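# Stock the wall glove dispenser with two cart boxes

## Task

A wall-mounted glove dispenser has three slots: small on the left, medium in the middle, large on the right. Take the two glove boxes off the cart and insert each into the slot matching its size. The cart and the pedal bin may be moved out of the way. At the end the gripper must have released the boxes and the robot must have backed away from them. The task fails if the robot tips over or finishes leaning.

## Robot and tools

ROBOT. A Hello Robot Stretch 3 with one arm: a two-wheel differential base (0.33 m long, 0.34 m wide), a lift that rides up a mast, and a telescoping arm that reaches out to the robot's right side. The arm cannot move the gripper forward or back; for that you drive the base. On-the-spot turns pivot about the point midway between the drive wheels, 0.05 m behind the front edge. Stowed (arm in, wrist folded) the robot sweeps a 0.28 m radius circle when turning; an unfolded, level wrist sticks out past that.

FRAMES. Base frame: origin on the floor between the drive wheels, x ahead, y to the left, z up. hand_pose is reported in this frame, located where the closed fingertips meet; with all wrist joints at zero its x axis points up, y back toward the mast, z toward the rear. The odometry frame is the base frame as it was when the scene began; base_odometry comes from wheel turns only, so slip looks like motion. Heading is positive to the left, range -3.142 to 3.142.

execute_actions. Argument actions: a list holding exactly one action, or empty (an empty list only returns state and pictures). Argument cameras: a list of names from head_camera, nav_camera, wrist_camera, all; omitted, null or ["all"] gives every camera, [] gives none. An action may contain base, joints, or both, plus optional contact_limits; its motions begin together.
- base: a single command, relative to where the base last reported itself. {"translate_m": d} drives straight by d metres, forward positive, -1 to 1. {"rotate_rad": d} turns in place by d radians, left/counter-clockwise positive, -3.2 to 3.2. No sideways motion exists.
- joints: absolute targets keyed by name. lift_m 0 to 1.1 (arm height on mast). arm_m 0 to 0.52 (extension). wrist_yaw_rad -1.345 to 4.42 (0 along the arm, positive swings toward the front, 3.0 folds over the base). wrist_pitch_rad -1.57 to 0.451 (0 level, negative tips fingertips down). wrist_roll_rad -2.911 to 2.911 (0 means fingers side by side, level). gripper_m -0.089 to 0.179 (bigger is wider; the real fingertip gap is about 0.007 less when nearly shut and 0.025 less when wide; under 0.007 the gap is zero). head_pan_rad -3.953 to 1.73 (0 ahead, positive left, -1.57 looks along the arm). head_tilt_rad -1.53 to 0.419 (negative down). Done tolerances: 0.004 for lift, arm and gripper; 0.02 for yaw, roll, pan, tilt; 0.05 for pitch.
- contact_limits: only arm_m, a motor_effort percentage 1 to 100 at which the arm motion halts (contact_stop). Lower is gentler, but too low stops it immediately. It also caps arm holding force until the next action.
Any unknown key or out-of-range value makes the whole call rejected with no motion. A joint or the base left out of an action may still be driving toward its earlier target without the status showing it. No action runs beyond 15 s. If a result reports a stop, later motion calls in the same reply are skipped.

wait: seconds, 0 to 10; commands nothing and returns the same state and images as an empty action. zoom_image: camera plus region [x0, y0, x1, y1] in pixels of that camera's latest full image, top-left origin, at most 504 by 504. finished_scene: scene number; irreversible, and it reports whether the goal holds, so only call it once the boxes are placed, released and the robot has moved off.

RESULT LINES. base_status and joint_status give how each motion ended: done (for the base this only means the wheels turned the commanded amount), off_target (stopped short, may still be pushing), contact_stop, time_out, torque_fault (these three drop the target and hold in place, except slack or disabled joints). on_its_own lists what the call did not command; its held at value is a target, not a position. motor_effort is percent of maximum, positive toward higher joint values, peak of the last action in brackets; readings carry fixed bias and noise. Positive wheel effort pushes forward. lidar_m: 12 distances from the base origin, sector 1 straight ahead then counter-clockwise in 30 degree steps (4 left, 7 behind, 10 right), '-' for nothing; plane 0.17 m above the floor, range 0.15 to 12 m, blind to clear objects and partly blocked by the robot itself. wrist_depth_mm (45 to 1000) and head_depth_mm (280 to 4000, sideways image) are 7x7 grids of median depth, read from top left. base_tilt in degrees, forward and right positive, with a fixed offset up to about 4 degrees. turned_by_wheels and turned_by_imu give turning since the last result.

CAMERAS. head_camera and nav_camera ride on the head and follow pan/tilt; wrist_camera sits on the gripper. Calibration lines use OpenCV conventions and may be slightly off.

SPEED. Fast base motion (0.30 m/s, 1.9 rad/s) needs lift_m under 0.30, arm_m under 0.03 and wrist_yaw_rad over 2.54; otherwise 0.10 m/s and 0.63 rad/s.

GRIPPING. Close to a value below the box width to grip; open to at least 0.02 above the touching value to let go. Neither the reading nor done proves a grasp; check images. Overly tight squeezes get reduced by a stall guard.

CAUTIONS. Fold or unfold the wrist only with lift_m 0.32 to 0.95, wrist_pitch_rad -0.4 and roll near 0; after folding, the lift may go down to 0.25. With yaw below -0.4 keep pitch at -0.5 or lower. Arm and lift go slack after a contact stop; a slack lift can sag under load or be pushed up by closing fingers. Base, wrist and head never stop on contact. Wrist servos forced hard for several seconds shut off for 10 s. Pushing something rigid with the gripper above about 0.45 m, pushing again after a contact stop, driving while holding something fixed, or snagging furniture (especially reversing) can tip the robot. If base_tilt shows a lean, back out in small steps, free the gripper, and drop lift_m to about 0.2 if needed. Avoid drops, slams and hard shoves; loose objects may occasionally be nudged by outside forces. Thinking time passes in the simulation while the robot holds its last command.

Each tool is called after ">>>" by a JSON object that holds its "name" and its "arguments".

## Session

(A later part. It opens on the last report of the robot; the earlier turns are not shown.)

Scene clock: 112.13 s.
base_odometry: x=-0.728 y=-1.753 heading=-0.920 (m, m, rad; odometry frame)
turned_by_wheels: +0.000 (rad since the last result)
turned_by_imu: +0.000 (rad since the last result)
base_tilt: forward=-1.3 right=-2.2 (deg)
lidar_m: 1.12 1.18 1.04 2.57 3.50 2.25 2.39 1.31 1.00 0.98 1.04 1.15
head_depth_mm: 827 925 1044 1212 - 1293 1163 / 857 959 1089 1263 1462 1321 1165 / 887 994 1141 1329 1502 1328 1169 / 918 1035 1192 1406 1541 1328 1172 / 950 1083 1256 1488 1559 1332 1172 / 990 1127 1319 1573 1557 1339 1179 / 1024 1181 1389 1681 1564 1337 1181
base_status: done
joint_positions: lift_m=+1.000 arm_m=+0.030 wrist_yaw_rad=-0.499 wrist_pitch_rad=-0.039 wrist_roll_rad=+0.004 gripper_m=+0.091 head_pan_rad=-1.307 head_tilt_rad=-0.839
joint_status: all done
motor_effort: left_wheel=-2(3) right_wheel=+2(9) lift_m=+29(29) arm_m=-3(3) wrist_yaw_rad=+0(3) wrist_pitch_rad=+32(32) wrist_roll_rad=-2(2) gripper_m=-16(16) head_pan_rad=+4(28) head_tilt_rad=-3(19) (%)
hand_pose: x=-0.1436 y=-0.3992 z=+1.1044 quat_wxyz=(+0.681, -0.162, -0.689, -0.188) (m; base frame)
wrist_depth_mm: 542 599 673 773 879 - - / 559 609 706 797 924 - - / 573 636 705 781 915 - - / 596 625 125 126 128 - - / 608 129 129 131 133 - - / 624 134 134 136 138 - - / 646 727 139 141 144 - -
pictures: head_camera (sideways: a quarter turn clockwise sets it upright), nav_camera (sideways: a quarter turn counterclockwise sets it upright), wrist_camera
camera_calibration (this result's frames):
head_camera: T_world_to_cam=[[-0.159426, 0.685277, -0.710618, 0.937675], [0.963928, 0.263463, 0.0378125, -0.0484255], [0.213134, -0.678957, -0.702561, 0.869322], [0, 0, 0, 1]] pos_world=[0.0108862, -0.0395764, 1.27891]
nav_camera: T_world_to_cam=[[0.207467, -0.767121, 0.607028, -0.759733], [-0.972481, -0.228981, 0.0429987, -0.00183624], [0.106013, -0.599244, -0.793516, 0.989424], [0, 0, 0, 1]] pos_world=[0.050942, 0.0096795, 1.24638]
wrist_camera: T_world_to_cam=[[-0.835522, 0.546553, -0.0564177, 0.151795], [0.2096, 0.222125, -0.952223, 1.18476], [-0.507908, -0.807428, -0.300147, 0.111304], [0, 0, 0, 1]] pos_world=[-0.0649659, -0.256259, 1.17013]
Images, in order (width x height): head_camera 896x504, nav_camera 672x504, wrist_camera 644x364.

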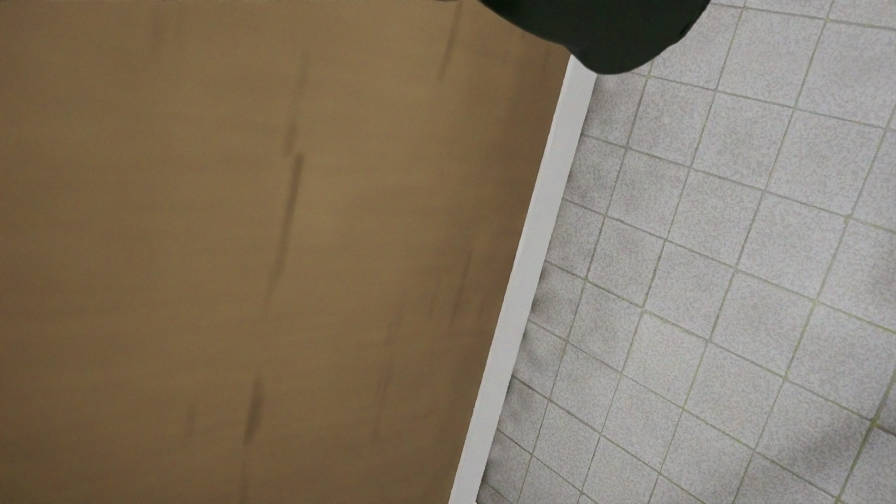

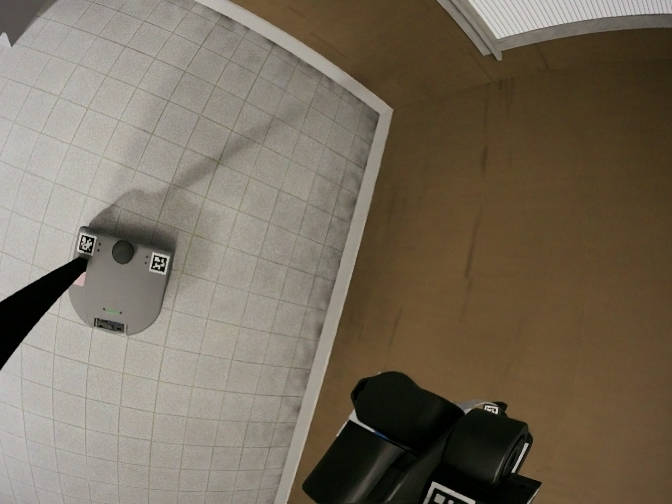

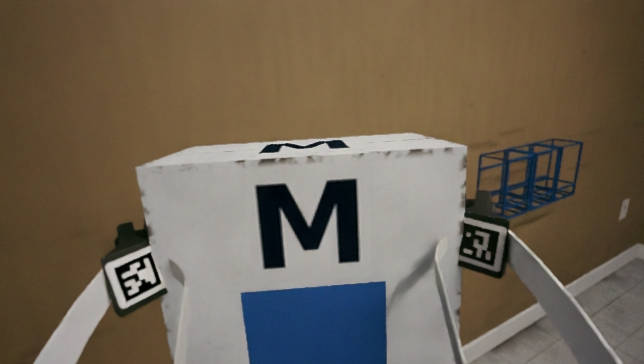

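>>> {"name": "execute_actions", "arguments": {"actions": [{"base":{"rotate_rad":0.08}}], "cameras": []}}

>>> {"name": "execute_actions", "arguments": {"actions": [{"base":{"translate_m":-1.0},"joints":{"head_pan_rad":-1.9,"head_tilt_rad":-0.7}}], "cameras": []}}

>>> {"name": "execute_actions", "arguments": {"actions": [{"base":{"rotate_rad":-0.135},"joints":{"wrist_yaw_rad":1.2}}], "cameras": ["head_camera","nav_camera"]}}

Scene clock: 120.00 s.
base_odometry: x=-0.728 y=-1.753 heading=-0.841 (m, m, rad; odometry frame)
turned_by_wheels: +0.080 (rad since the last result)
turned_by_imu: +0.078 (rad since the last result)
base_tilt: forward=-1.3 right=-2.2 (deg)
lidar_m: 1.12 1.13 1.03 3.30 3.30 2.25 2.53 1.23 0.99 0.98 1.07 1.13
head_depth_mm: 839 934 1053 1205 - 1297 1160 / 876 979 1110 1286 1465 1322 1165 / 910 1024 1175 1366 1508 1324 1169 / 951 1080 1238 1456 1545 1333 1170 / 997 1136 1314 1572 1544 1335 1178 / 1049 1195 1403 1690 1545 1341 1180 / 1100 1266 1497 1720 1565 1346 1179
base_status: done
joint_positions: lift_m=+1.000 arm_m=+0.030 wrist_yaw_rad=-0.499 wrist_pitch_rad=-0.039 wrist_roll_rad=+0.004 gripper_m=+0.091 head_pan_rad=-1.307 head_tilt_rad=-0.839
joint_status: not commanded
motor_effort: left_wheel=-2(6) right_wheel=+2(8) lift_m=+28(28) arm_m=-3(3) wrist_yaw_rad=-1(2) wrist_pitch_rad=+32(32) wrist_roll_rad=-2(2) gripper_m=-16(15) head_pan_rad=+4(4) head_tilt_rad=-3(4) (%)
hand_pose: x=-0.1436 y=-0.3992 z=+1.1044 quat_wxyz=(+0.681, -0.161, -0.690, -0.188) (m; base frame)
wrist_depth_mm: 550 599 653 746 835 962 - / 559 615 685 761 859 999 - / 579 634 697 768 873 - - / 606 628 124 126 129 - - / 621 130 129 131 133 - - / 639 135 134 136 138 - - / 657 733 139 141 144 - -
pictures: none
No camera images: the call's "cameras" was empty. Leave "cameras" out to get every camera's image.

Scene clock: 131.10 s.
base_odometry: x=-1.395 y=-1.008 heading=-0.841 (m, m, rad; odometry frame)
turned_by_wheels: +0.000 (rad since the last result)
turned_by_imu: -0.001 (rad since the last result)
base_tilt: forward=-1.3 right=-2.1 (deg)
lidar_m: 2.11 1.82 2.50 3.43 1.53 1.36 1.64 1.06 0.85 0.84 0.92 1.40
head_depth_mm: 740 820 - - - 1382 1220 / 731 809 389 - - - - / 722 793 - - - - - / 716 777 - - - - 1178 / 705 779 835 - - - 1242 / 696 767 854 - 1112 1274 1246 / 690 759 838 944 1080 1254 1251
base_status: done
joint_positions: lift_m=+1.000 arm_m=+0.030 wrist_yaw_rad=-0.499 wrist_pitch_rad=-0.039 wrist_roll_rad=+0.004 gripper_m=+0.091 head_pan_rad=-1.893 head_tilt_rad=-0.705
joint_status: all done
motor_effort: left_wheel=-2(6) right_wheel=+3(4) lift_m=+28(28) arm_m=-3(3) wrist_yaw_rad=-1(1) wrist_pitch_rad=+32(32) wrist_roll_rad=-2(2) gripper_m=-16(16) head_pan_rad=-4(43) head_tilt_rad=+2(13) (%)
hand_pose: x=-0.1436 y=-0.3991 z=+1.1044 quat_wxyz=(+0.681, -0.162, -0.689, -0.188) (m; base frame)
wrist_depth_mm: 440 483 528 595 670 769 899 / 456 499 552 614 701 815 970 / 468 516 560 621 698 848 - / 484 513 125 126 129 919 - / 502 129 129 131 133 - - / 519 134 134 136 139 - - / 528 589 139 141 144 - -
pictures: none
No camera images: the call's "cameras" was empty. Leave "cameras" out to get every camera's image.

Scene clock: 132.97 s.
base_odometry: x=-1.395 y=-1.008 heading=-0.975 (m, m, rad; odometry frame)
turned_by_wheels: -0.135 (rad since the last result)
turned_by_imu: -0.133 (rad since the last result)
base_tilt: forward=-1.3 right=-2.2 (deg)
lidar_m: 2.10 1.83 2.13 3.43 2.32 1.35 1.65 1.19 0.87 0.84 0.87 1.20
head_depth_mm: 794 881 - - 1361 1430 1230 / 771 854 923 - 1312 1408 1241 / 753 831 - - - 1374 1239 / 735 809 - - - - 1249 / 716 787 874 - - - 1241 / 699 768 847 - - - 1245 / 682 747 826 922 1017 - 1220
base_status: done
joint_positions: lift_m=+1.000 arm_m=+0.030 wrist_yaw_rad=+1.199 wrist_pitch_rad=-0.038 wrist_roll_rad=+0.003 gripper_m=+0.091 head_pan_rad=-1.893 head_tilt_rad=-0.705
joint_status: all done
motor_effort: left_wheel=+1(4) right_wheel=-3(7) lift_m=+28(28) arm_m=-3(2) wrist_yaw_rad=+1(4) wrist_pitch_rad=+32(32) wrist_roll_rad=-2(2) gripper_m=-16(16) head_pan_rad=-4(4) head_tilt_rad=+2(2) (%)
hand_pose: x=+0.2163 y=-0.2679 z=+1.1045 quat_wxyz=(+0.591, +0.411, -0.577, +0.387) (m; base frame)
wrist_depth_mm: - - - - 924 676 528 / - - - - 964 688 539 / - - - - 880 715 561 / - - 125 126 128 712 561 / - 130 129 131 133 693 579 / - 134 134 136 139 821 589 / - - 139 141 144 819 575
pictures: head_camera (sideways: a quarter turn clockwise sets it upright), nav_camera (sideways: a quarter turn counterclockwise sets it upright)
camera_calibration (this result's frames):
head_camera: T_world_to_cam=[[0.213885, 0.562851, -0.798406, 1.04982], [0.950463, -0.308621, 0.0370523, -0.0473601], [-0.225549, -0.76678, -0.600979, 0.739864], [0, 0, 0, 1]] pos_world=[-0.0126509, -0.0381949, 1.28458]
nav_camera: T_world_to_cam=[[-0.223236, -0.669989, 0.708011, -0.888689], [-0.9352, 0.352047, 0.0382724, 0.00408229], [-0.274895, -0.653588, -0.705163, 0.876853], [0, 0, 0, 1]] pos_world=[0.0464731, -0.0237485, 1.24737]
Images, in order (width x height): head_camera 896x504, nav_camera 672x504.

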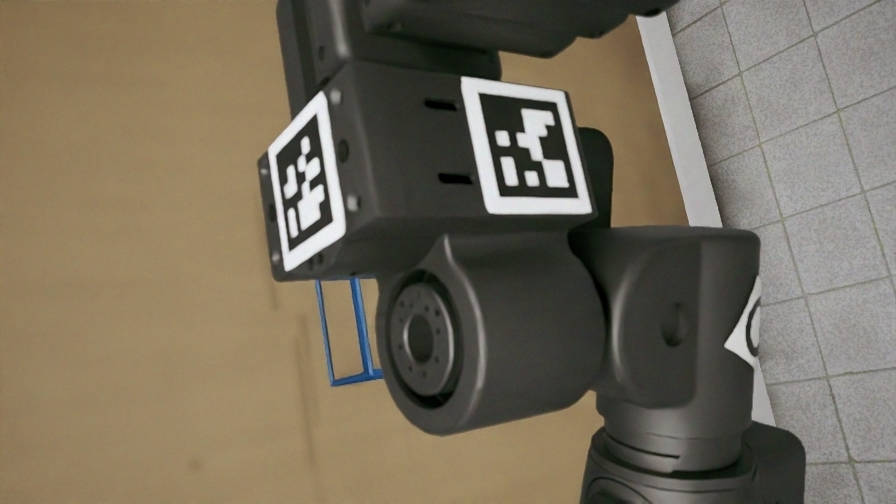

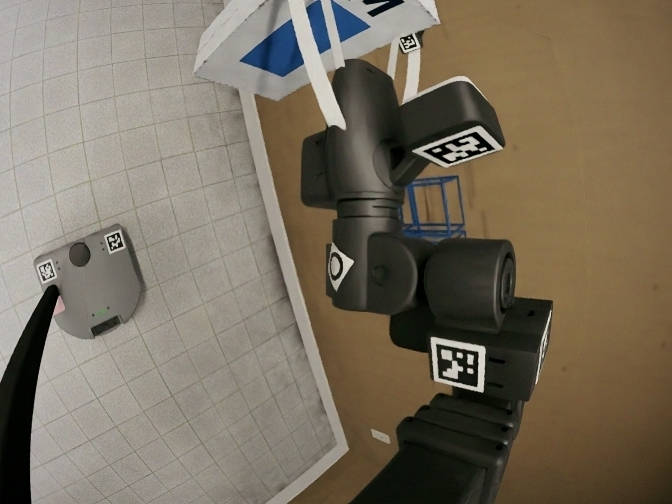

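>>> {"name": "execute_actions", "arguments": {"actions": [{"base":{"translate_m":-0.32},"joints":{"lift_m":1.1,"head_pan_rad":-1.57,"head_tilt_rad":-0.6,"wrist_yaw_rad":1.5}}], "cameras": ["head_camera"]}}

Scene clock: 146.43 s.
base_odometry: x=-1.575 y=-0.743 heading=-0.975 (m, m, rad; odometry frame)
turned_by_wheels: +0.000 (rad since the last result)
turned_by_imu: -0.001 (rad since the last result)
base_tilt: forward=-1.2 right=-2.2 (deg)
lidar_m: 2.42 2.09 2.59 3.43 1.27 1.08 1.33 1.19 0.87 0.84 0.87 1.20
head_depth_mm: - - - - 1057 1143 1271 / - - - - 1060 1160 1278 / 694 763 823 - 1065 1167 1280 / 700 762 834 - 1068 1176 1279 / 703 765 827 - - 1201 1284 / 707 759 821 - - 1210 1289 / 690 - - - - 1226 1302
base_status: done
joint_positions: lift_m=+1.100 arm_m=+0.030 wrist_yaw_rad=+1.500 wrist_pitch_rad=-0.038 wrist_roll_rad=+0.003 gripper_m=+0.091 head_pan_rad=-1.577 head_tilt_rad=-0.606
joint_status: all done
motor_effort: left_wheel=+1(3) right_wheel=-3(8) lift_m=+28(27) arm_m=-3(2) wrist_yaw_rad=+1(3) wrist_pitch_rad=+32(32) wrist_roll_rad=-2(2) gripper_m=-16(15) head_pan_rad=+4(31) head_tilt_rad=+2(8) (%)
hand_pose: x=+0.2331 y=-0.1934 z=+1.2045 quat_wxyz=(+0.526, +0.493, -0.509, +0.471) (m; base frame)
wrist_depth_mm: - - - - - 971 699 / - - - - - - 710 / - - - - - - 725 / - - 125 126 128 - 741 / - 130 128 131 133 973 731 / - 134 134 136 138 - 732 / - - 140 142 144 - 714
pictures: head_camera (sideways: a quarter turn clockwise sets it upright)
camera_calibration (this result's frames):
head_camera: T_world_to_cam=[[0.0280078, 0.520071, -0.853663, 1.123], [0.999335, 0.00538894, 0.0360702, -0.0463844], [0.0233594, -0.854106, -0.519574, 0.632438], [0, 0, 0, 1]] pos_world=[0.000127396, -0.0436202, 1.28893]
Images, in order (width x height): head_camera 896x504.

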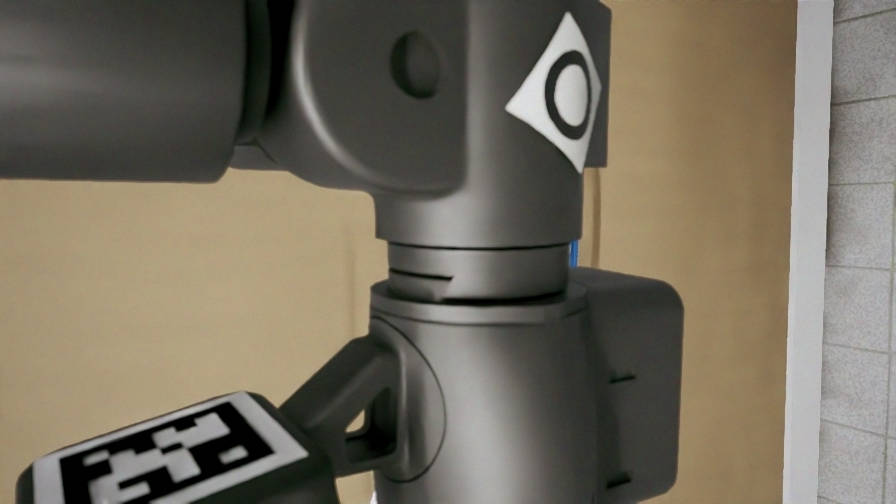

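Extend over the slot; that clears the view.

>>> {"name": "execute_actions", "arguments": {"actions": [{"joints":{"wrist_yaw_rad":0.1,"head_tilt_rad":-0.7,"head_pan_rad":-1.4}}], "cameras": []}}

>>> {"name": "execute_actions", "arguments": {"actions": [{"joints":{"arm_m":0.40,"lift_m":1.05}}]}}

Scene clock: 150.47 s.
base_odometry: x=-1.575 y=-0.743 heading=-0.975 (m, m, rad; odometry frame)
turned_by_wheels: +0.000 (rad since the last result)
turned_by_imu: +0.000 (rad since the last result)
base_tilt: forward=-1.3 right=-2.2 (deg)
lidar_m: 2.42 2.09 2.58 3.43 1.28 1.08 1.33 1.19 0.87 0.84 0.87 1.20
head_depth_mm: - 317 - - 1060 1216 1242 / 671 322 366 402 1086 1256 1238 / 685 327 369 409 1117 1301 1248 / 720 806 887 981 1151 1346 1249 / 736 813 904 1023 1190 1362 1254 / 751 833 932 1062 1227 1408 1255 / 767 850 956 1092 1270 1430 1253
base_status: not commanded
joint_positions: lift_m=+1.100 arm_m=+0.030 wrist_yaw_rad=+0.101 wrist_pitch_rad=-0.038 wrist_roll_rad=+0.003 gripper_m=+0.091 head_pan_rad=-1.407 head_tilt_rad=-0.691
joint_status: all done
motor_effort: left_wheel=+1(2) right_wheel=-3(3) lift_m=+28(28) arm_m=-2(3) wrist_yaw_rad=+0(2) wrist_pitch_rad=+32(32) wrist_roll_rad=-2(2) gripper_m=-16(16) head_pan_rad=+4(23) head_tilt_rad=-3(11) (%)
hand_pose: x=+0.0042 y=-0.4291 z=+1.2045 quat_wxyz=(+0.706, +0.049, -0.706, +0.022) (m; base frame)
wrist_depth_mm: 558 546 537 534 526 516 510 / 588 574 573 563 549 538 534 / 611 599 590 572 565 571 563 / 648 622 125 126 128 588 586 / 673 129 129 131 134 619 617 / 713 134 134 136 138 671 642 / 763 750 140 141 144 692 682
pictures: none
No camera images: the call's "cameras" was empty. Leave "cameras" out to get every camera's image.

Scene clock: 154.40 s.
base_odometry: x=-1.575 y=-0.743 heading=-0.975 (m, m, rad; odometry frame)
turned_by_wheels: +0.000 (rad since the last result)
turned_by_imu: +0.000 (rad since the last result)
base_tilt: forward=-1.1 right=-2.1 (deg)
lidar_m: 2.42 2.09 2.58 3.44 1.27 1.08 1.33 1.19 0.87 0.84 0.87 1.20
head_depth_mm: - - 808 915 1053 1220 1234 / 667 683 739 936 1083 1256 1239 / 703 782 856 953 1115 1305 1250 / 722 794 887 985 1154 1351 1249 / 736 814 905 1016 1185 1363 1256 / 751 832 934 1061 1227 1403 1254 / 769 850 952 1092 1274 1436 1261
base_status: not commanded
joint_positions: lift_m=+1.050 arm_m=+0.400 wrist_yaw_rad=+0.100 wrist_pitch_rad=-0.038 wrist_roll_rad=+0.003 gripper_m=+0.091 head_pan_rad=-1.407 head_tilt_rad=-0.692
joint_status: all done
motor_effort: left_wheel=+1(1) right_wheel=-3(3) lift_m=+23(26) arm_m=+2(2) wrist_yaw_rad=+0(1) wrist_pitch_rad=+31(32) wrist_roll_rad=-2(2) gripper_m=-16(16) head_pan_rad=+4(4) head_tilt_rad=-3(3) (%)
hand_pose: x=+0.0041 y=-0.7986 z=+1.1549 quat_wxyz=(+0.706, +0.049, -0.706, +0.022) (m; base frame)
wrist_depth_mm: 195 193 190 186 184 182 180 / 204 201 198 195 192 190 188 / 213 210 206 202 198 199 196 / 224 218 125 126 128 206 206 / 237 129 129 131 133 217 215 / 249 134 134 136 139 233 225 / 266 263 140 142 144 243 240
pictures: head_camera (sideways: a quarter turn clockwise sets it upright), nav_camera (sideways: a quarter turn counterclockwise sets it upright), wrist_camera
camera_calibration (this result's frames):
head_camera: T_world_to_cam=[[-0.0720212, 0.587061, -0.806333, 1.0619], [0.984489, 0.171516, 0.0369404, -0.0474227], [0.159985, -0.791165, -0.590308, 0.72363], [0, 0, 0, 1]] pos_world=[0.00739612, -0.042754, 1.28516]
nav_camera: T_world_to_cam=[[0.113987, -0.687339, 0.717337, -0.902899], [-0.991437, -0.125005, 0.0377658, 0.00508427], [0.0637125, -0.715499, -0.695702, 0.862483], [0, 0, 0, 1]] pos_world=[0.0530089, -0.00285659, 1.24752]
wrist_camera: T_world_to_cam=[[-0.998215, -0.0203905, -0.056135, 0.0439537], [0.0474106, 0.301051, -0.952429, 1.35446], [0.03632, -0.95339, -0.299547, -0.240516], [0, 0, 0, 1]] pos_world=[-0.0116048, -0.63617, 1.22045]
Images, in order (width x height): head_camera 896x504, nav_camera 672x504, wrist_camera 644x364.

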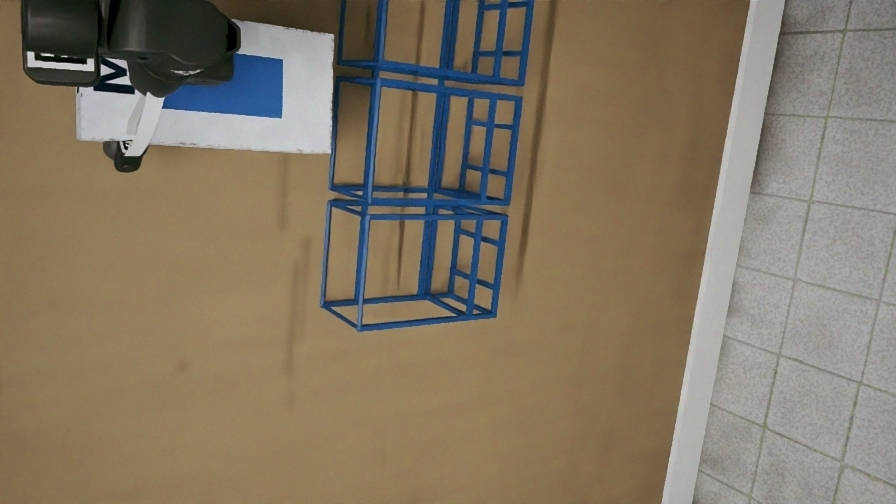

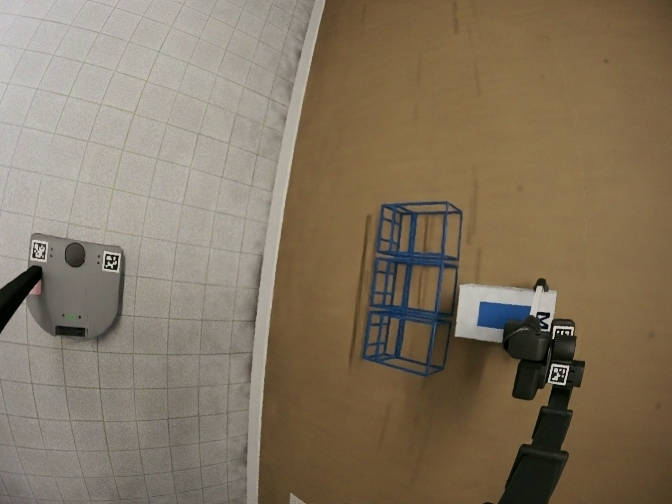

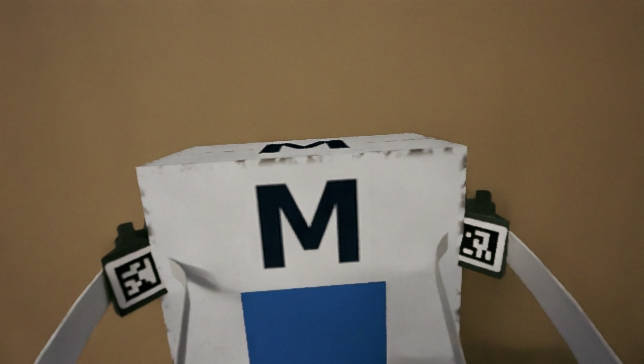

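>>> {"name": "execute_actions", "arguments": {"actions": [{"joints":{"wrist_yaw_rad":0.17,"arm_m":0.404}}], "cameras": []}}

>>> {"name": "execute_actions", "arguments": {"actions": [{"joints":{"lift_m":0.97}}], "cameras": ["head_camera"]}}

Scene clock: 165.23 s.
base_odometry: x=-1.575 y=-0.743 heading=-0.975 (m, m, rad; odometry frame)
turned_by_wheels: +0.000 (rad since the last result)
turned_by_imu: +0.000 (rad since the last result)
base_tilt: forward=-1.3 right=-2.2 (deg)
lidar_m: 2.42 2.09 2.58 3.44 1.28 1.08 1.33 1.19 0.87 0.84 0.87 1.20
head_depth_mm: - - 809 915 1051 1219 1241 / 665 685 744 930 1084 1256 1243 / 701 768 853 953 1116 1302 1240 / 722 797 884 979 1153 1347 1251 / 736 814 907 1026 1185 1367 1249 / 751 833 935 1062 1230 1403 1257 / 767 851 960 1092 1274 1435 1257
base_status: not commanded
joint_positions: lift_m=+1.050 arm_m=+0.404 wrist_yaw_rad=+0.170 wrist_pitch_rad=-0.038 wrist_roll_rad=+0.003 gripper_m=+0.091 head_pan_rad=-1.407 head_tilt_rad=-0.692
joint_status: all done
motor_effort: left_wheel=+1(1) right_wheel=-3(4) lift_m=+24(24) arm_m=+2(0) wrist_yaw_rad=+0(4) wrist_pitch_rad=+31(31) wrist_roll_rad=-2(2) gripper_m=-16(16) head_pan_rad=+4(4) head_tilt_rad=-3(3) (%)
hand_pose: x=+0.0218 y=-0.8002 z=+1.1549 quat_wxyz=(+0.705, +0.074, -0.704, +0.046) (m; base frame)
wrist_depth_mm: 203 197 191 186 180 174 169 / 213 207 201 194 187 181 176 / 225 218 208 200 192 190 184 / 239 226 125 126 128 199 193 / 253 130 129 130 133 205 201 / 267 134 134 136 139 221 210 / 287 274 139 141 144 231 220
pictures: none
No camera images: the call's "cameras" was empty. Leave "cameras" out to get every camera's image.

Scene clock: 166.80 s.
base_odometry: x=-1.575 y=-0.743 heading=-0.975 (m, m, rad; odometry frame)
turned_by_wheels: +0.000 (rad since the last result)
turned_by_imu: +0.000 (rad since the last result)
base_tilt: forward=-1.2 right=-2.3 (deg)
lidar_m: 2.42 2.09 2.58 3.43 1.27 1.08 1.33 1.19 0.87 0.84 0.87 1.20
head_depth_mm: 683 - 847 916 1053 1218 1238 / 694 683 760 932 1086 1259 1248 / 708 759 837 949 1110 1304 1244 / 722 796 885 976 1153 1343 1250 / 738 816 905 1021 1188 1364 1251 / 753 835 934 1060 1233 1405 1256 / 772 850 959 1092 1278 1431 1259
base_status: not commanded
joint_positions: lift_m=+0.970 arm_m=+0.404 wrist_yaw_rad=+0.176 wrist_pitch_rad=+0.059 wrist_roll_rad=-0.003 gripper_m=+0.091 head_pan_rad=-1.407 head_tilt_rad=-0.692
joint_status: all done
on_its_own: wrist_pitch_rad moved +0.097 to your old target +0.030
motor_effort: left_wheel=+3(3) right_wheel=-6(7) lift_m=+17(27) arm_m=+2(2) wrist_yaw_rad=-5(3) wrist_pitch_rad=-14(32) wrist_roll_rad=+1(2) gripper_m=-16(16) head_pan_rad=+4(4) head_tilt_rad=-3(3) (%)
hand_pose: x=+0.0236 y=-0.8020 z=+1.1002 quat_wxyz=(+0.704, +0.041, -0.705, +0.083) (m; base frame)
wrist_depth_mm: 216 208 200 193 187 180 175 / 223 215 207 200 193 186 180 / 231 223 213 203 195 192 185 / 240 228 127 129 131 197 191 / 249 130 130 131 133 201 196 / 259 132 132 134 136 212 202 / 270 259 135 136 138 217 207
pictures: head_camera (sideways: a quarter turn clockwise sets it upright)
camera_calibration (this result's frames):
head_camera: T_world_to_cam=[[-0.0720214, 0.587061, -0.806333, 1.0619], [0.984489, 0.171516, 0.0369404, -0.0474227], [0.159985, -0.791165, -0.590308, 0.72363], [0, 0, 0, 1]] pos_world=[0.00739613, -0.042754, 1.28516]
Images, in order (width x height): head_camera 896x504.

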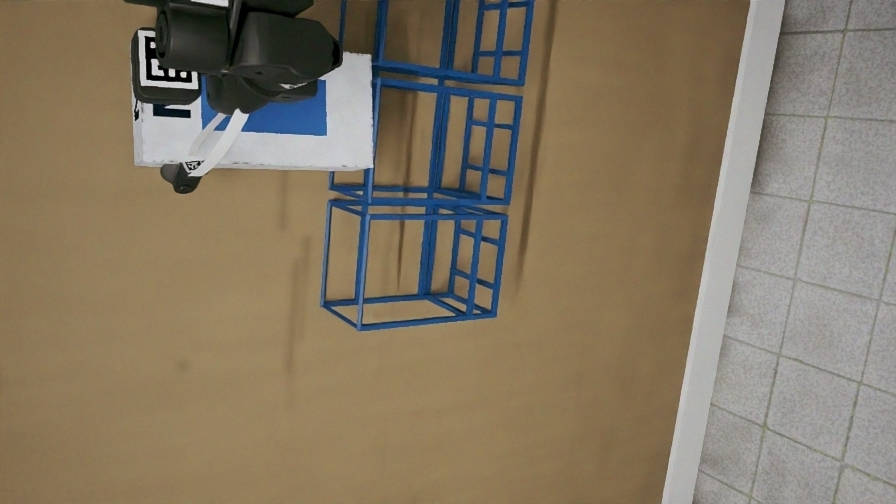

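>>> {"name": "execute_actions", "arguments": {"actions": [{"joints":{"lift_m":1.04,"wrist_yaw_rad":0.055}}], "cameras": []}}

>>> {"name": "execute_actions", "arguments": {"actions": [{"base":{"translate_m":0.045}}], "cameras": ["head_camera"]}}

Scene clock: 172.40 s.
base_odometry: x=-1.575 y=-0.743 heading=-0.975 (m, m, rad; odometry frame)
turned_by_wheels: +0.000 (rad since the last result)
turned_by_imu: +0.000 (rad since the last result)
base_tilt: forward=-1.3 right=-2.2 (deg)
lidar_m: 2.42 2.09 2.58 3.44 1.28 1.08 1.33 1.19 0.87 0.84 0.87 1.19
head_depth_mm: 661 - 749 914 1050 1211 1239 / 679 697 748 931 1086 1259 1243 / 708 778 857 958 1116 1304 1247 / 720 796 889 977 1148 1349 1247 / 737 814 908 1018 1187 1366 1250 / 753 829 932 1060 1232 1402 1250 / 768 852 958 1092 1274 1430 1256
base_status: not commanded
joint_positions: lift_m=+1.040 arm_m=+0.404 wrist_yaw_rad=+0.056 wrist_pitch_rad=-0.033 wrist_roll_rad=+0.005 gripper_m=+0.091 head_pan_rad=-1.407 head_tilt_rad=-0.692
joint_status: all done
motor_effort: left_wheel=+1(6) right_wheel=-2(17) lift_m=+28(30) arm_m=+2(2) wrist_yaw_rad=-1(15) wrist_pitch_rad=+29(30) wrist_roll_rad=-2(5) gripper_m=-16(17) head_pan_rad=+4(4) head_tilt_rad=-3(3) (%)
hand_pose: x=-0.0073 y=-0.8036 z=+1.1459 quat_wxyz=(+0.706, +0.032, -0.708, +0.008) (m; base frame)
wrist_depth_mm: 184 183 183 183 183 183 181 / 192 192 191 191 191 190 190 / 201 201 198 196 195 199 199 / 211 206 125 126 128 208 208 / 222 130 129 131 133 216 220 / 234 135 134 136 138 233 231 / 248 247 140 142 144 243 243
pictures: none
No camera images: the call's "cameras" was empty. Leave "cameras" out to get every camera's image.

Scene clock: 173.93 s.
base_odometry: x=-1.550 y=-0.780 heading=-0.975 (m, m, rad; odometry frame)
turned_by_wheels: +0.000 (rad since the last result)
turned_by_imu: +0.000 (rad since the last result)
base_tilt: forward=-1.2 right=-2.3 (deg)
lidar_m: 2.38 2.05 2.52 3.43 1.33 1.12 1.37 1.19 0.87 0.84 0.87 1.20
head_depth_mm: 660 - 748 903 1052 1210 1247 / 678 695 744 938 1083 1258 1246 / 708 781 857 919 1121 1297 1245 / 722 796 881 978 1152 1345 1252 / 736 813 908 1032 1189 1363 1254 / 752 834 932 1062 1232 1399 1258 / 770 849 958 1094 1274 1437 1263
base_status: done
joint_positions: lift_m=+1.040 arm_m=+0.404 wrist_yaw_rad=+0.056 wrist_pitch_rad=-0.033 wrist_roll_rad=+0.005 gripper_m=+0.091 head_pan_rad=-1.407 head_tilt_rad=-0.692
joint_status: not commanded
motor_effort: left_wheel=+1(4) right_wheel=-2(5) lift_m=+28(29) arm_m=+2(2) wrist_yaw_rad=-1(1) wrist_pitch_rad=+29(29) wrist_roll_rad=-2(2) gripper_m=-15(16) head_pan_rad=+4(4) head_tilt_rad=-3(3) (%)
hand_pose: x=-0.0073 y=-0.8036 z=+1.1459 quat_wxyz=(+0.706, +0.032, -0.708, +0.008) (m; base frame)
wrist_depth_mm: 184 184 183 183 182 183 183 / 192 192 192 191 191 190 190 / 201 201 199 196 196 200 199 / 211 207 125 126 129 208 208 / 221 130 129 131 133 217 219 / 234 134 134 136 138 235 231 / 248 246 139 141 143 244 243
pictures: head_camera (sideways: a quarter turn clockwise sets it upright)
camera_calibration (this result's frames):
head_camera: T_world_to_cam=[[-0.0720214, 0.587061, -0.806333, 1.0619], [0.984489, 0.171516, 0.0369404, -0.0474227], [0.159985, -0.791165, -0.590308, 0.72363], [0, 0, 0, 1]] pos_world=[0.00739613, -0.042754, 1.28516]
Images, in order (width x height): head_camera 896x504.

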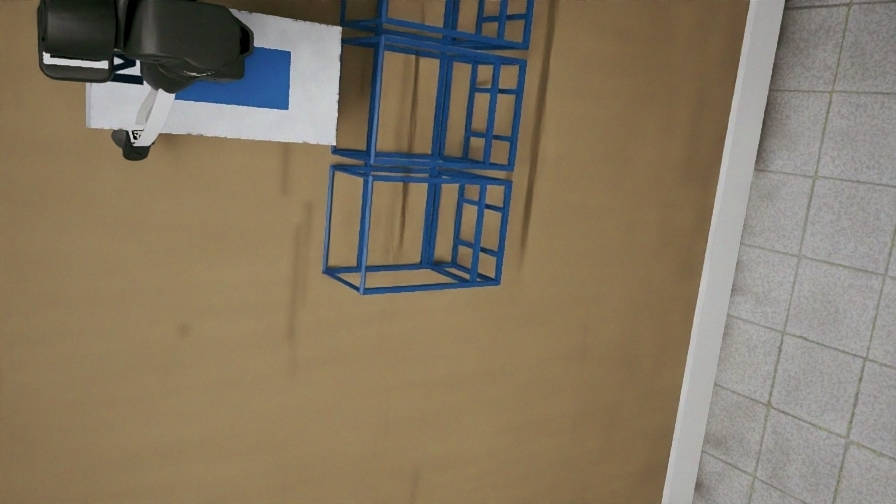

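>>> {"name": "execute_actions", "arguments": {"actions": [{"base":{"translate_m":0.004}}], "cameras": []}}

>>> {"name": "execute_actions", "arguments": {"actions": [{"joints":{"lift_m":0.97}}], "cameras": ["head_camera"]}}

Scene clock: 177.87 s.
base_odometry: x=-1.547 y=-0.784 heading=-0.975 (m, m, rad; odometry frame)
turned_by_wheels: +0.000 (rad since the last result)
turned_by_imu: +0.000 (rad since the last result)
base_tilt: forward=-1.3 right=-2.2 (deg)
lidar_m: 2.38 2.05 2.52 3.42 1.34 1.12 1.38 1.19 0.87 0.84 0.87 1.20
head_depth_mm: 661 - 748 902 1053 1215 1246 / 679 695 745 945 1082 1259 1246 / 708 782 854 939 1119 1301 1254 / 719 793 888 978 1150 1345 1248 / 737 813 906 1032 1188 1367 1252 / 752 832 930 1062 1224 1402 1254 / 767 853 958 1094 1273 1430 1258
base_status: done
joint_positions: lift_m=+1.040 arm_m=+0.404 wrist_yaw_rad=+0.055 wrist_pitch_rad=-0.033 wrist_roll_rad=+0.005 gripper_m=+0.091 head_pan_rad=-1.407 head_tilt_rad=-0.692
joint_status: not commanded
motor_effort: left_wheel=+1(4) right_wheel=-2(7) lift_m=+28(28) arm_m=+2(2) wrist_yaw_rad=+0(0) wrist_pitch_rad=+30(30) wrist_roll_rad=-2(2) gripper_m=-16(15) head_pan_rad=+4(4) head_tilt_rad=-3(3) (%)
hand_pose: x=-0.0073 y=-0.8036 z=+1.1459 quat_wxyz=(+0.706, +0.032, -0.708, +0.008) (m; base frame)
wrist_depth_mm: 183 184 184 183 183 182 183 / 192 191 191 191 190 190 190 / 201 201 198 196 196 199 199 / 211 207 125 127 128 209 208 / 222 130 129 131 133 217 219 / 234 134 134 136 138 234 232 / 247 246 139 141 143 244 243
pictures: none
No camera images: the call's "cameras" was empty. Leave "cameras" out to get every camera's image.

Scene clock: 179.77 s.
base_odometry: x=-1.547 y=-0.784 heading=-0.975 (m, m, rad; odometry frame)
turned_by_wheels: +0.000 (rad since the last result)
turned_by_imu: +0.000 (rad since the last result)
base_tilt: forward=-1.2 right=-2.2 (deg)
lidar_m: 2.37 2.05 2.51 3.44 1.34 1.12 1.38 1.19 0.87 0.84 0.87 1.20
head_depth_mm: 681 - 806 904 1052 1216 1239 / 696 708 754 941 1088 1262 1241 / 709 779 856 944 1117 1305 1243 / 722 796 888 981 1149 1347 1247 / 736 812 911 1028 1187 1359 1255 / 751 834 932 1064 1228 1401 1256 / 767 853 958 1091 1269 1435 1258
base_status: not commanded
joint_positions: lift_m=+0.970 arm_m=+0.404 wrist_yaw_rad=+0.059 wrist_pitch_rad=-0.032 wrist_roll_rad=+0.005 gripper_m=+0.091 head_pan_rad=-1.407 head_tilt_rad=-0.692
joint_status: all done
motor_effort: left_wheel=+2(3) right_wheel=-5(6) lift_m=+23(27) arm_m=+2(2) wrist_yaw_rad=-3(4) wrist_pitch_rad=+29(29) wrist_roll_rad=-2(2) gripper_m=-17(17) head_pan_rad=+3(5) head_tilt_rad=-3(3) (%)
hand_pose: x=-0.0063 y=-0.8036 z=+1.0763 quat_wxyz=(+0.706, +0.033, -0.708, +0.009) (m; base frame)
wrist_depth_mm: 185 184 184 183 183 181 182 / 193 192 192 192 191 190 190 / 202 201 199 197 196 199 198 / 212 207 125 127 129 208 207 / 222 130 129 131 133 216 218 / 236 134 134 136 138 233 229 / 248 248 139 141 143 242 243
pictures: head_camera (sideways: a quarter turn clockwise sets it upright)
camera_calibration (this result's frames):
head_camera: T_world_to_cam=[[-0.0720214, 0.587061, -0.806332, 1.0619], [0.984489, 0.171516, 0.0369404, -0.0474227], [0.159985, -0.791165, -0.590308, 0.72363], [0, 0, 0, 1]] pos_world=[0.00739613, -0.042754, 1.28516]
Images, in order (width x height): head_camera 896x504.

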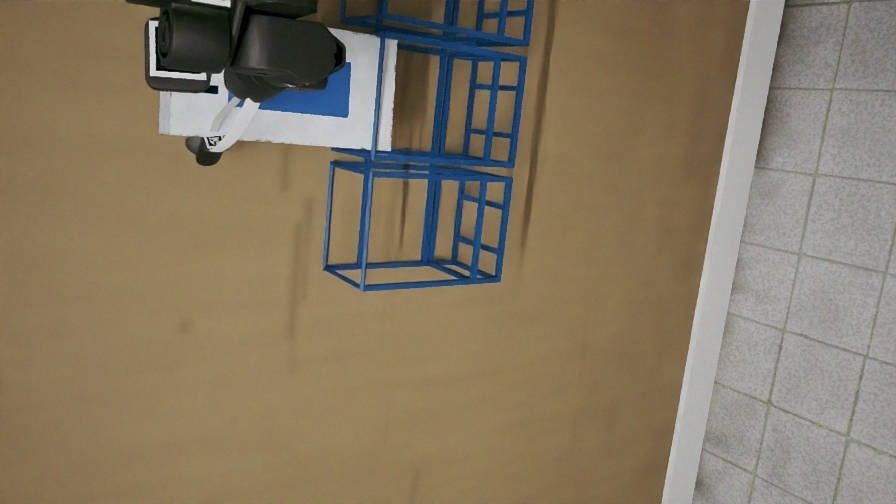

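>>> {"name": "execute_actions", "arguments": {"actions": [{"joints":{"lift_m":0.84,"wrist_yaw_rad":0.065}}], "cameras": ["head_camera"]}}

Scene clock: 184.60 s.
base_odometry: x=-1.547 y=-0.784 heading=-0.975 (m, m, rad; odometry frame)
turned_by_wheels: +0.000 (rad since the last result)
turned_by_imu: +0.000 (rad since the last result)
base_tilt: forward=-1.3 right=-2.1 (deg)
lidar_m: 2.37 2.05 2.52 3.43 1.34 1.12 1.38 1.19 0.87 0.84 0.87 1.19
head_depth_mm: 680 749 789 851 1048 1213 1243 / 695 762 784 853 1084 1260 1240 / 709 780 855 926 1115 1301 1249 / 722 794 890 978 1152 1343 1248 / 736 813 911 1035 1187 1374 1251 / 749 834 932 1060 1232 1399 1252 / 768 850 956 1095 1270 1431 1260
base_status: not commanded
joint_positions: lift_m=+0.840 arm_m=+0.404 wrist_yaw_rad=+0.066 wrist_pitch_rad=-0.033 wrist_roll_rad=+0.005 gripper_m=+0.091 head_pan_rad=-1.407 head_tilt_rad=-0.692
joint_status: all done
motor_effort: left_wheel=+2(2) right_wheel=-5(6) lift_m=+23(25) arm_m=+2(2) wrist_yaw_rad=+0(3) wrist_pitch_rad=+29(29) wrist_roll_rad=-2(2) gripper_m=-17(16) head_pan_rad=+4(4) head_tilt_rad=-3(3) (%)
hand_pose: x=-0.0046 y=-0.8035 z=+0.9463 quat_wxyz=(+0.706, +0.035, -0.708, +0.011) (m; base frame)
wrist_depth_mm: 186 185 185 183 183 181 181 / 194 193 192 191 190 190 189 / 203 202 200 197 196 198 197 / 213 208 125 127 129 207 206 / 224 130 129 131 133 216 217 / 236 134 134 136 139 229 227 / 246 241 139 141 143 239 238
pictures: head_camera (sideways: a quarter turn clockwise sets it upright)
camera_calibration (this result's frames):
head_camera: T_world_to_cam=[[-0.0720212, 0.587061, -0.806332, 1.0619], [0.984489, 0.171516, 0.0369404, -0.0474227], [0.159985, -0.791165, -0.590308, 0.72363], [0, 0, 0, 1]] pos_world=[0.00739612, -0.042754, 1.28516]
Images, in order (width x height): head_camera 896x504.

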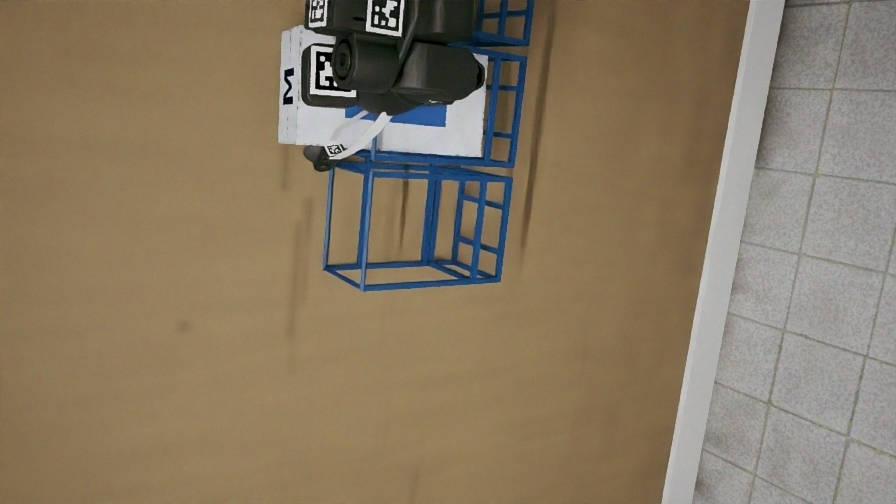

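>>> {"name": "execute_actions", "arguments": {"actions": [{"joints":{"lift_m":0.825}}], "cameras": []}}

>>> {"name": "execute_actions", "arguments": {"actions": [{"joints":{"gripper_m":0.179,"wrist_pitch_rad":-0.03}}], "cameras": []}}

>>> {"name": "execute_actions", "arguments": {"actions": [{"joints":{"lift_m":1.05}}], "cameras": []}}

>>> {"name": "execute_actions", "arguments": {"actions": [{"joints":{"arm_m":0.02}}], "cameras": ["head_camera","nav_camera"]}}

Scene clock: 189.33 s.
base_odometry: x=-1.547 y=-0.784 heading=-0.975 (m, m, rad; odometry frame)
turned_by_wheels: +0.000 (rad since the last result)
turned_by_imu: +0.000 (rad since the last result)
base_tilt: forward=-1.3 right=-2.1 (deg)
lidar_m: 2.37 2.04 2.52 3.43 1.34 1.12 1.38 1.19 0.87 0.84 0.87 1.19
head_depth_mm: 681 747 796 - 1051 1221 1237 / 693 762 783 856 1082 1260 1238 / 709 779 859 928 1118 1304 1239 / 721 797 889 977 1156 1347 1251 / 737 814 908 1031 1185 1351 1253 / 753 833 931 1062 1229 1398 1257 / 767 853 955 1095 1274 1437 1262
base_status: not commanded
joint_positions: lift_m=+0.825 arm_m=+0.404 wrist_yaw_rad=+0.067 wrist_pitch_rad=-0.033 wrist_roll_rad=+0.005 gripper_m=+0.091 head_pan_rad=-1.407 head_tilt_rad=-0.692
joint_status: all done
motor_effort: left_wheel=+2(2) right_wheel=-5(5) lift_m=+23(19) arm_m=+2(2) wrist_yaw_rad=+0(1) wrist_pitch_rad=+29(29) wrist_roll_rad=-2(2) gripper_m=-16(16) head_pan_rad=+4(4) head_tilt_rad=-3(3) (%)
hand_pose: x=-0.0045 y=-0.8035 z=+0.9313 quat_wxyz=(+0.706, +0.035, -0.708, +0.012) (m; base frame)
wrist_depth_mm: 185 185 184 183 182 182 180 / 194 193 192 192 191 190 189 / 203 202 199 197 196 198 197 / 214 208 125 127 129 207 207 / 222 130 129 131 134 213 218 / 236 134 134 136 138 226 227 / 245 243 138 139 142 237 234
pictures: none
No camera images: the call's "cameras" was empty. Leave "cameras" out to get every camera's image.

Scene clock: 190.70 s.
base_odometry: x=-1.547 y=-0.784 heading=-0.975 (m, m, rad; odometry frame)
turned_by_wheels: +0.000 (rad since the last result)
turned_by_imu: +0.000 (rad since the last result)
base_tilt: forward=-1.3 right=-2.3 (deg)
lidar_m: 2.38 2.06 2.51 3.42 1.34 1.12 1.37 1.19 0.87 0.84 0.87 1.20
head_depth_mm: 681 746 808 - 1053 1223 1240 / 696 764 809 854 1087 1261 1238 / 708 778 856 927 1113 1308 1242 / 722 796 889 977 1147 1341 1248 / 736 814 909 1031 1188 1364 1250 / 753 832 935 1064 1227 1402 1257 / 767 853 955 1093 1266 1432 1257
base_status: not commanded
joint_positions: lift_m=+0.825 arm_m=+0.404 wrist_yaw_rad=+0.065 wrist_pitch_rad=-0.052 wrist_roll_rad=+0.006 gripper_m=+0.179 head_pan_rad=-1.407 head_tilt_rad=-0.692
joint_status: all done
motor_effort: left_wheel=+1(2) right_wheel=-2(5) lift_m=+24(23) arm_m=+2(2) wrist_yaw_rad=-1(1) wrist_pitch_rad=+10(28) wrist_roll_rad=-3(3) gripper_m=+1(85) head_pan_rad=+4(4) head_tilt_rad=-3(3) (%)
hand_pose: x=-0.0048 y=-0.8029 z=+0.9264 quat_wxyz=(+0.705, +0.042, -0.708, +0.004) (m; base frame)
wrist_depth_mm: 184 184 183 182 182 181 180 / 193 192 191 190 191 190 188 / 203 202 201 201 200 198 198 / 214 214 207 206 205 205 208 / 223 132 124 120 116 192 218 / - 118 118 118 119 227 226 / 126 125 123 124 123 122 243
pictures: none
No camera images: the call's "cameras" was empty. Leave "cameras" out to get every camera's image.

Scene clock: 193.57 s.
base_odometry: x=-1.547 y=-0.784 heading=-0.975 (m, m, rad; odometry frame)
turned_by_wheels: +0.000 (rad since the last result)
turned_by_imu: +0.000 (rad since the last result)
base_tilt: forward=-1.2 right=-2.2 (deg)
lidar_m: 2.38 2.05 2.51 3.44 1.34 1.12 1.38 1.19 0.87 0.84 0.87 1.20
head_depth_mm: - - 808 852 1051 1215 1236 / 693 772 803 834 1086 1259 1241 / 705 785 855 927 1118 1311 1243 / 722 796 888 981 1154 1344 1248 / 738 811 910 1028 1192 1368 1253 / 751 833 933 1060 1230 1395 1255 / 767 853 958 1090 1277 1429 1257
base_status: not commanded
joint_positions: lift_m=+1.050 arm_m=+0.404 wrist_yaw_rad=+0.065 wrist_pitch_rad=-0.052 wrist_roll_rad=+0.006 gripper_m=+0.179 head_pan_rad=-1.407 head_tilt_rad=-0.692
joint_status: all done
motor_effort: left_wheel=+1(1) right_wheel=-2(2) lift_m=+26(29) arm_m=+2(2) wrist_yaw_rad=+0(1) wrist_pitch_rad=+10(10) wrist_roll_rad=-3(3) gripper_m=+1(1) head_pan_rad=+4(4) head_tilt_rad=-3(3) (%)
hand_pose: x=-0.0048 y=-0.8029 z=+1.1513 quat_wxyz=(+0.705, +0.042, -0.708, +0.004) (m; base frame)
wrist_depth_mm: 184 184 183 182 181 180 180 / 194 192 192 191 190 189 188 / 203 203 201 200 199 198 197 / 213 212 211 211 210 207 208 / 222 224 224 221 221 220 218 / - 237 236 233 233 232 231 / 255 251 251 248 248 245 245
pictures: none
No camera images: the call's "cameras" was empty. Leave "cameras" out to get every camera's image.

Scene clock: 197.60 s.
base_odometry: x=-1.547 y=-0.784 heading=-0.975 (m, m, rad; odometry frame)
turned_by_wheels: +0.000 (rad since the last result)
turned_by_imu: +0.000 (rad since the last result)
base_tilt: forward=-1.3 right=-2.2 (deg)
lidar_m: 2.37 2.05 2.51 3.44 1.34 1.12 1.38 1.19 0.87 0.84 0.87 1.20
head_depth_mm: 682 - - - - - 1238 / 695 761 807 867 1098 1259 1244 / 708 780 848 932 1117 1302 1253 / 724 795 914 979 1151 1341 1246 / 738 815 909 1033 1187 1362 1248 / 753 834 935 1058 1230 1404 1258 / 770 853 958 1091 1272 1440 1257
base_status: not commanded
joint_positions: lift_m=+1.050 arm_m=+0.020 wrist_yaw_rad=+0.065 wrist_pitch_rad=-0.052 wrist_roll_rad=+0.005 gripper_m=+0.179 head_pan_rad=-1.407 head_tilt_rad=-0.692
joint_status: all done
motor_effort: left_wheel=+1(1) right_wheel=-2(2) lift_m=+26(25) arm_m=-3(4) wrist_yaw_rad=+1(0) wrist_pitch_rad=+10(10) wrist_roll_rad=-2(3) gripper_m=+0(1) head_pan_rad=+4(4) head_tilt_rad=-2(3) (%)
hand_pose: x=-0.0049 y=-0.4194 z=+1.1513 quat_wxyz=(+0.706, +0.042, -0.707, +0.004) (m; base frame)
wrist_depth_mm: 547 547 544 542 535 538 531 / 570 576 562 566 561 561 557 / 605 605 588 593 589 592 587 / 628 632 625 631 615 616 620 / 661 662 658 644 661 657 657 / - 712 695 573 685 693 690 / 768 746 732 614 717 729 733
pictures: head_camera (sideways: a quarter turn clockwise sets it upright), nav_camera (sideways: a quarter turn counterclockwise sets it upright)
camera_calibration (this result's frames):
head_camera: T_world_to_cam=[[-0.0721255, 0.587051, -0.80633, 1.06189], [0.984458, 0.17169, 0.0369405, -0.0474226], [0.160125, -0.791134, -0.590311, 0.723633], [0, 0, 0, 1]] pos_world=[0.00740366, -0.0427537, 1.28516]
nav_camera: T_world_to_cam=[[0.114109, -0.687322, 0.717334, -0.902896], [-0.991415, -0.12518, 0.0377659, 0.00508394], [0.0638385, -0.715485, -0.695705, 0.862486], [0, 0, 0, 1]] pos_world=[0.0530094, -0.0028481, 1.24752]
Images, in order (width x height): head_camera 896x504, nav_camera 672x504.

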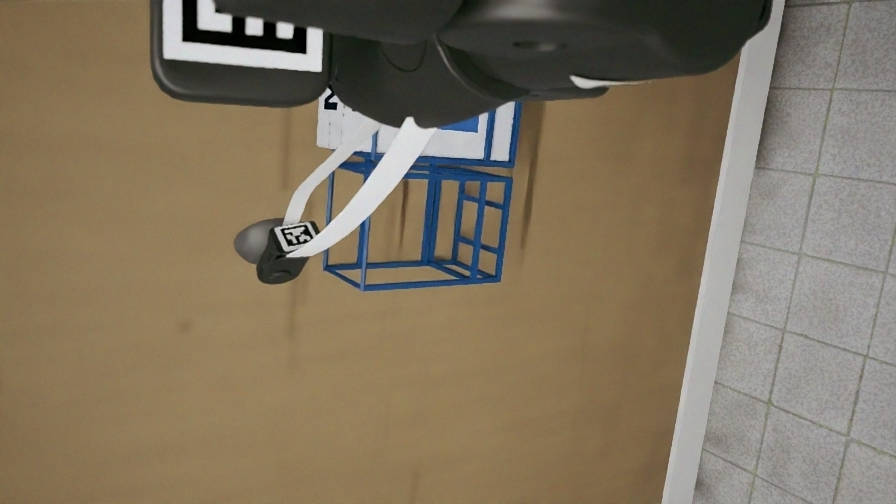

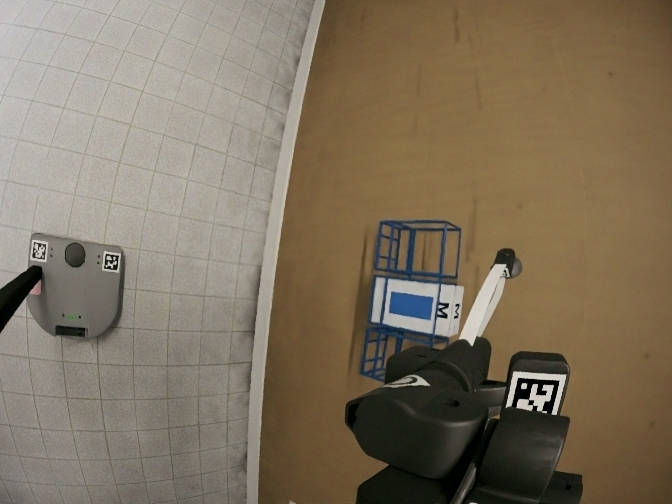

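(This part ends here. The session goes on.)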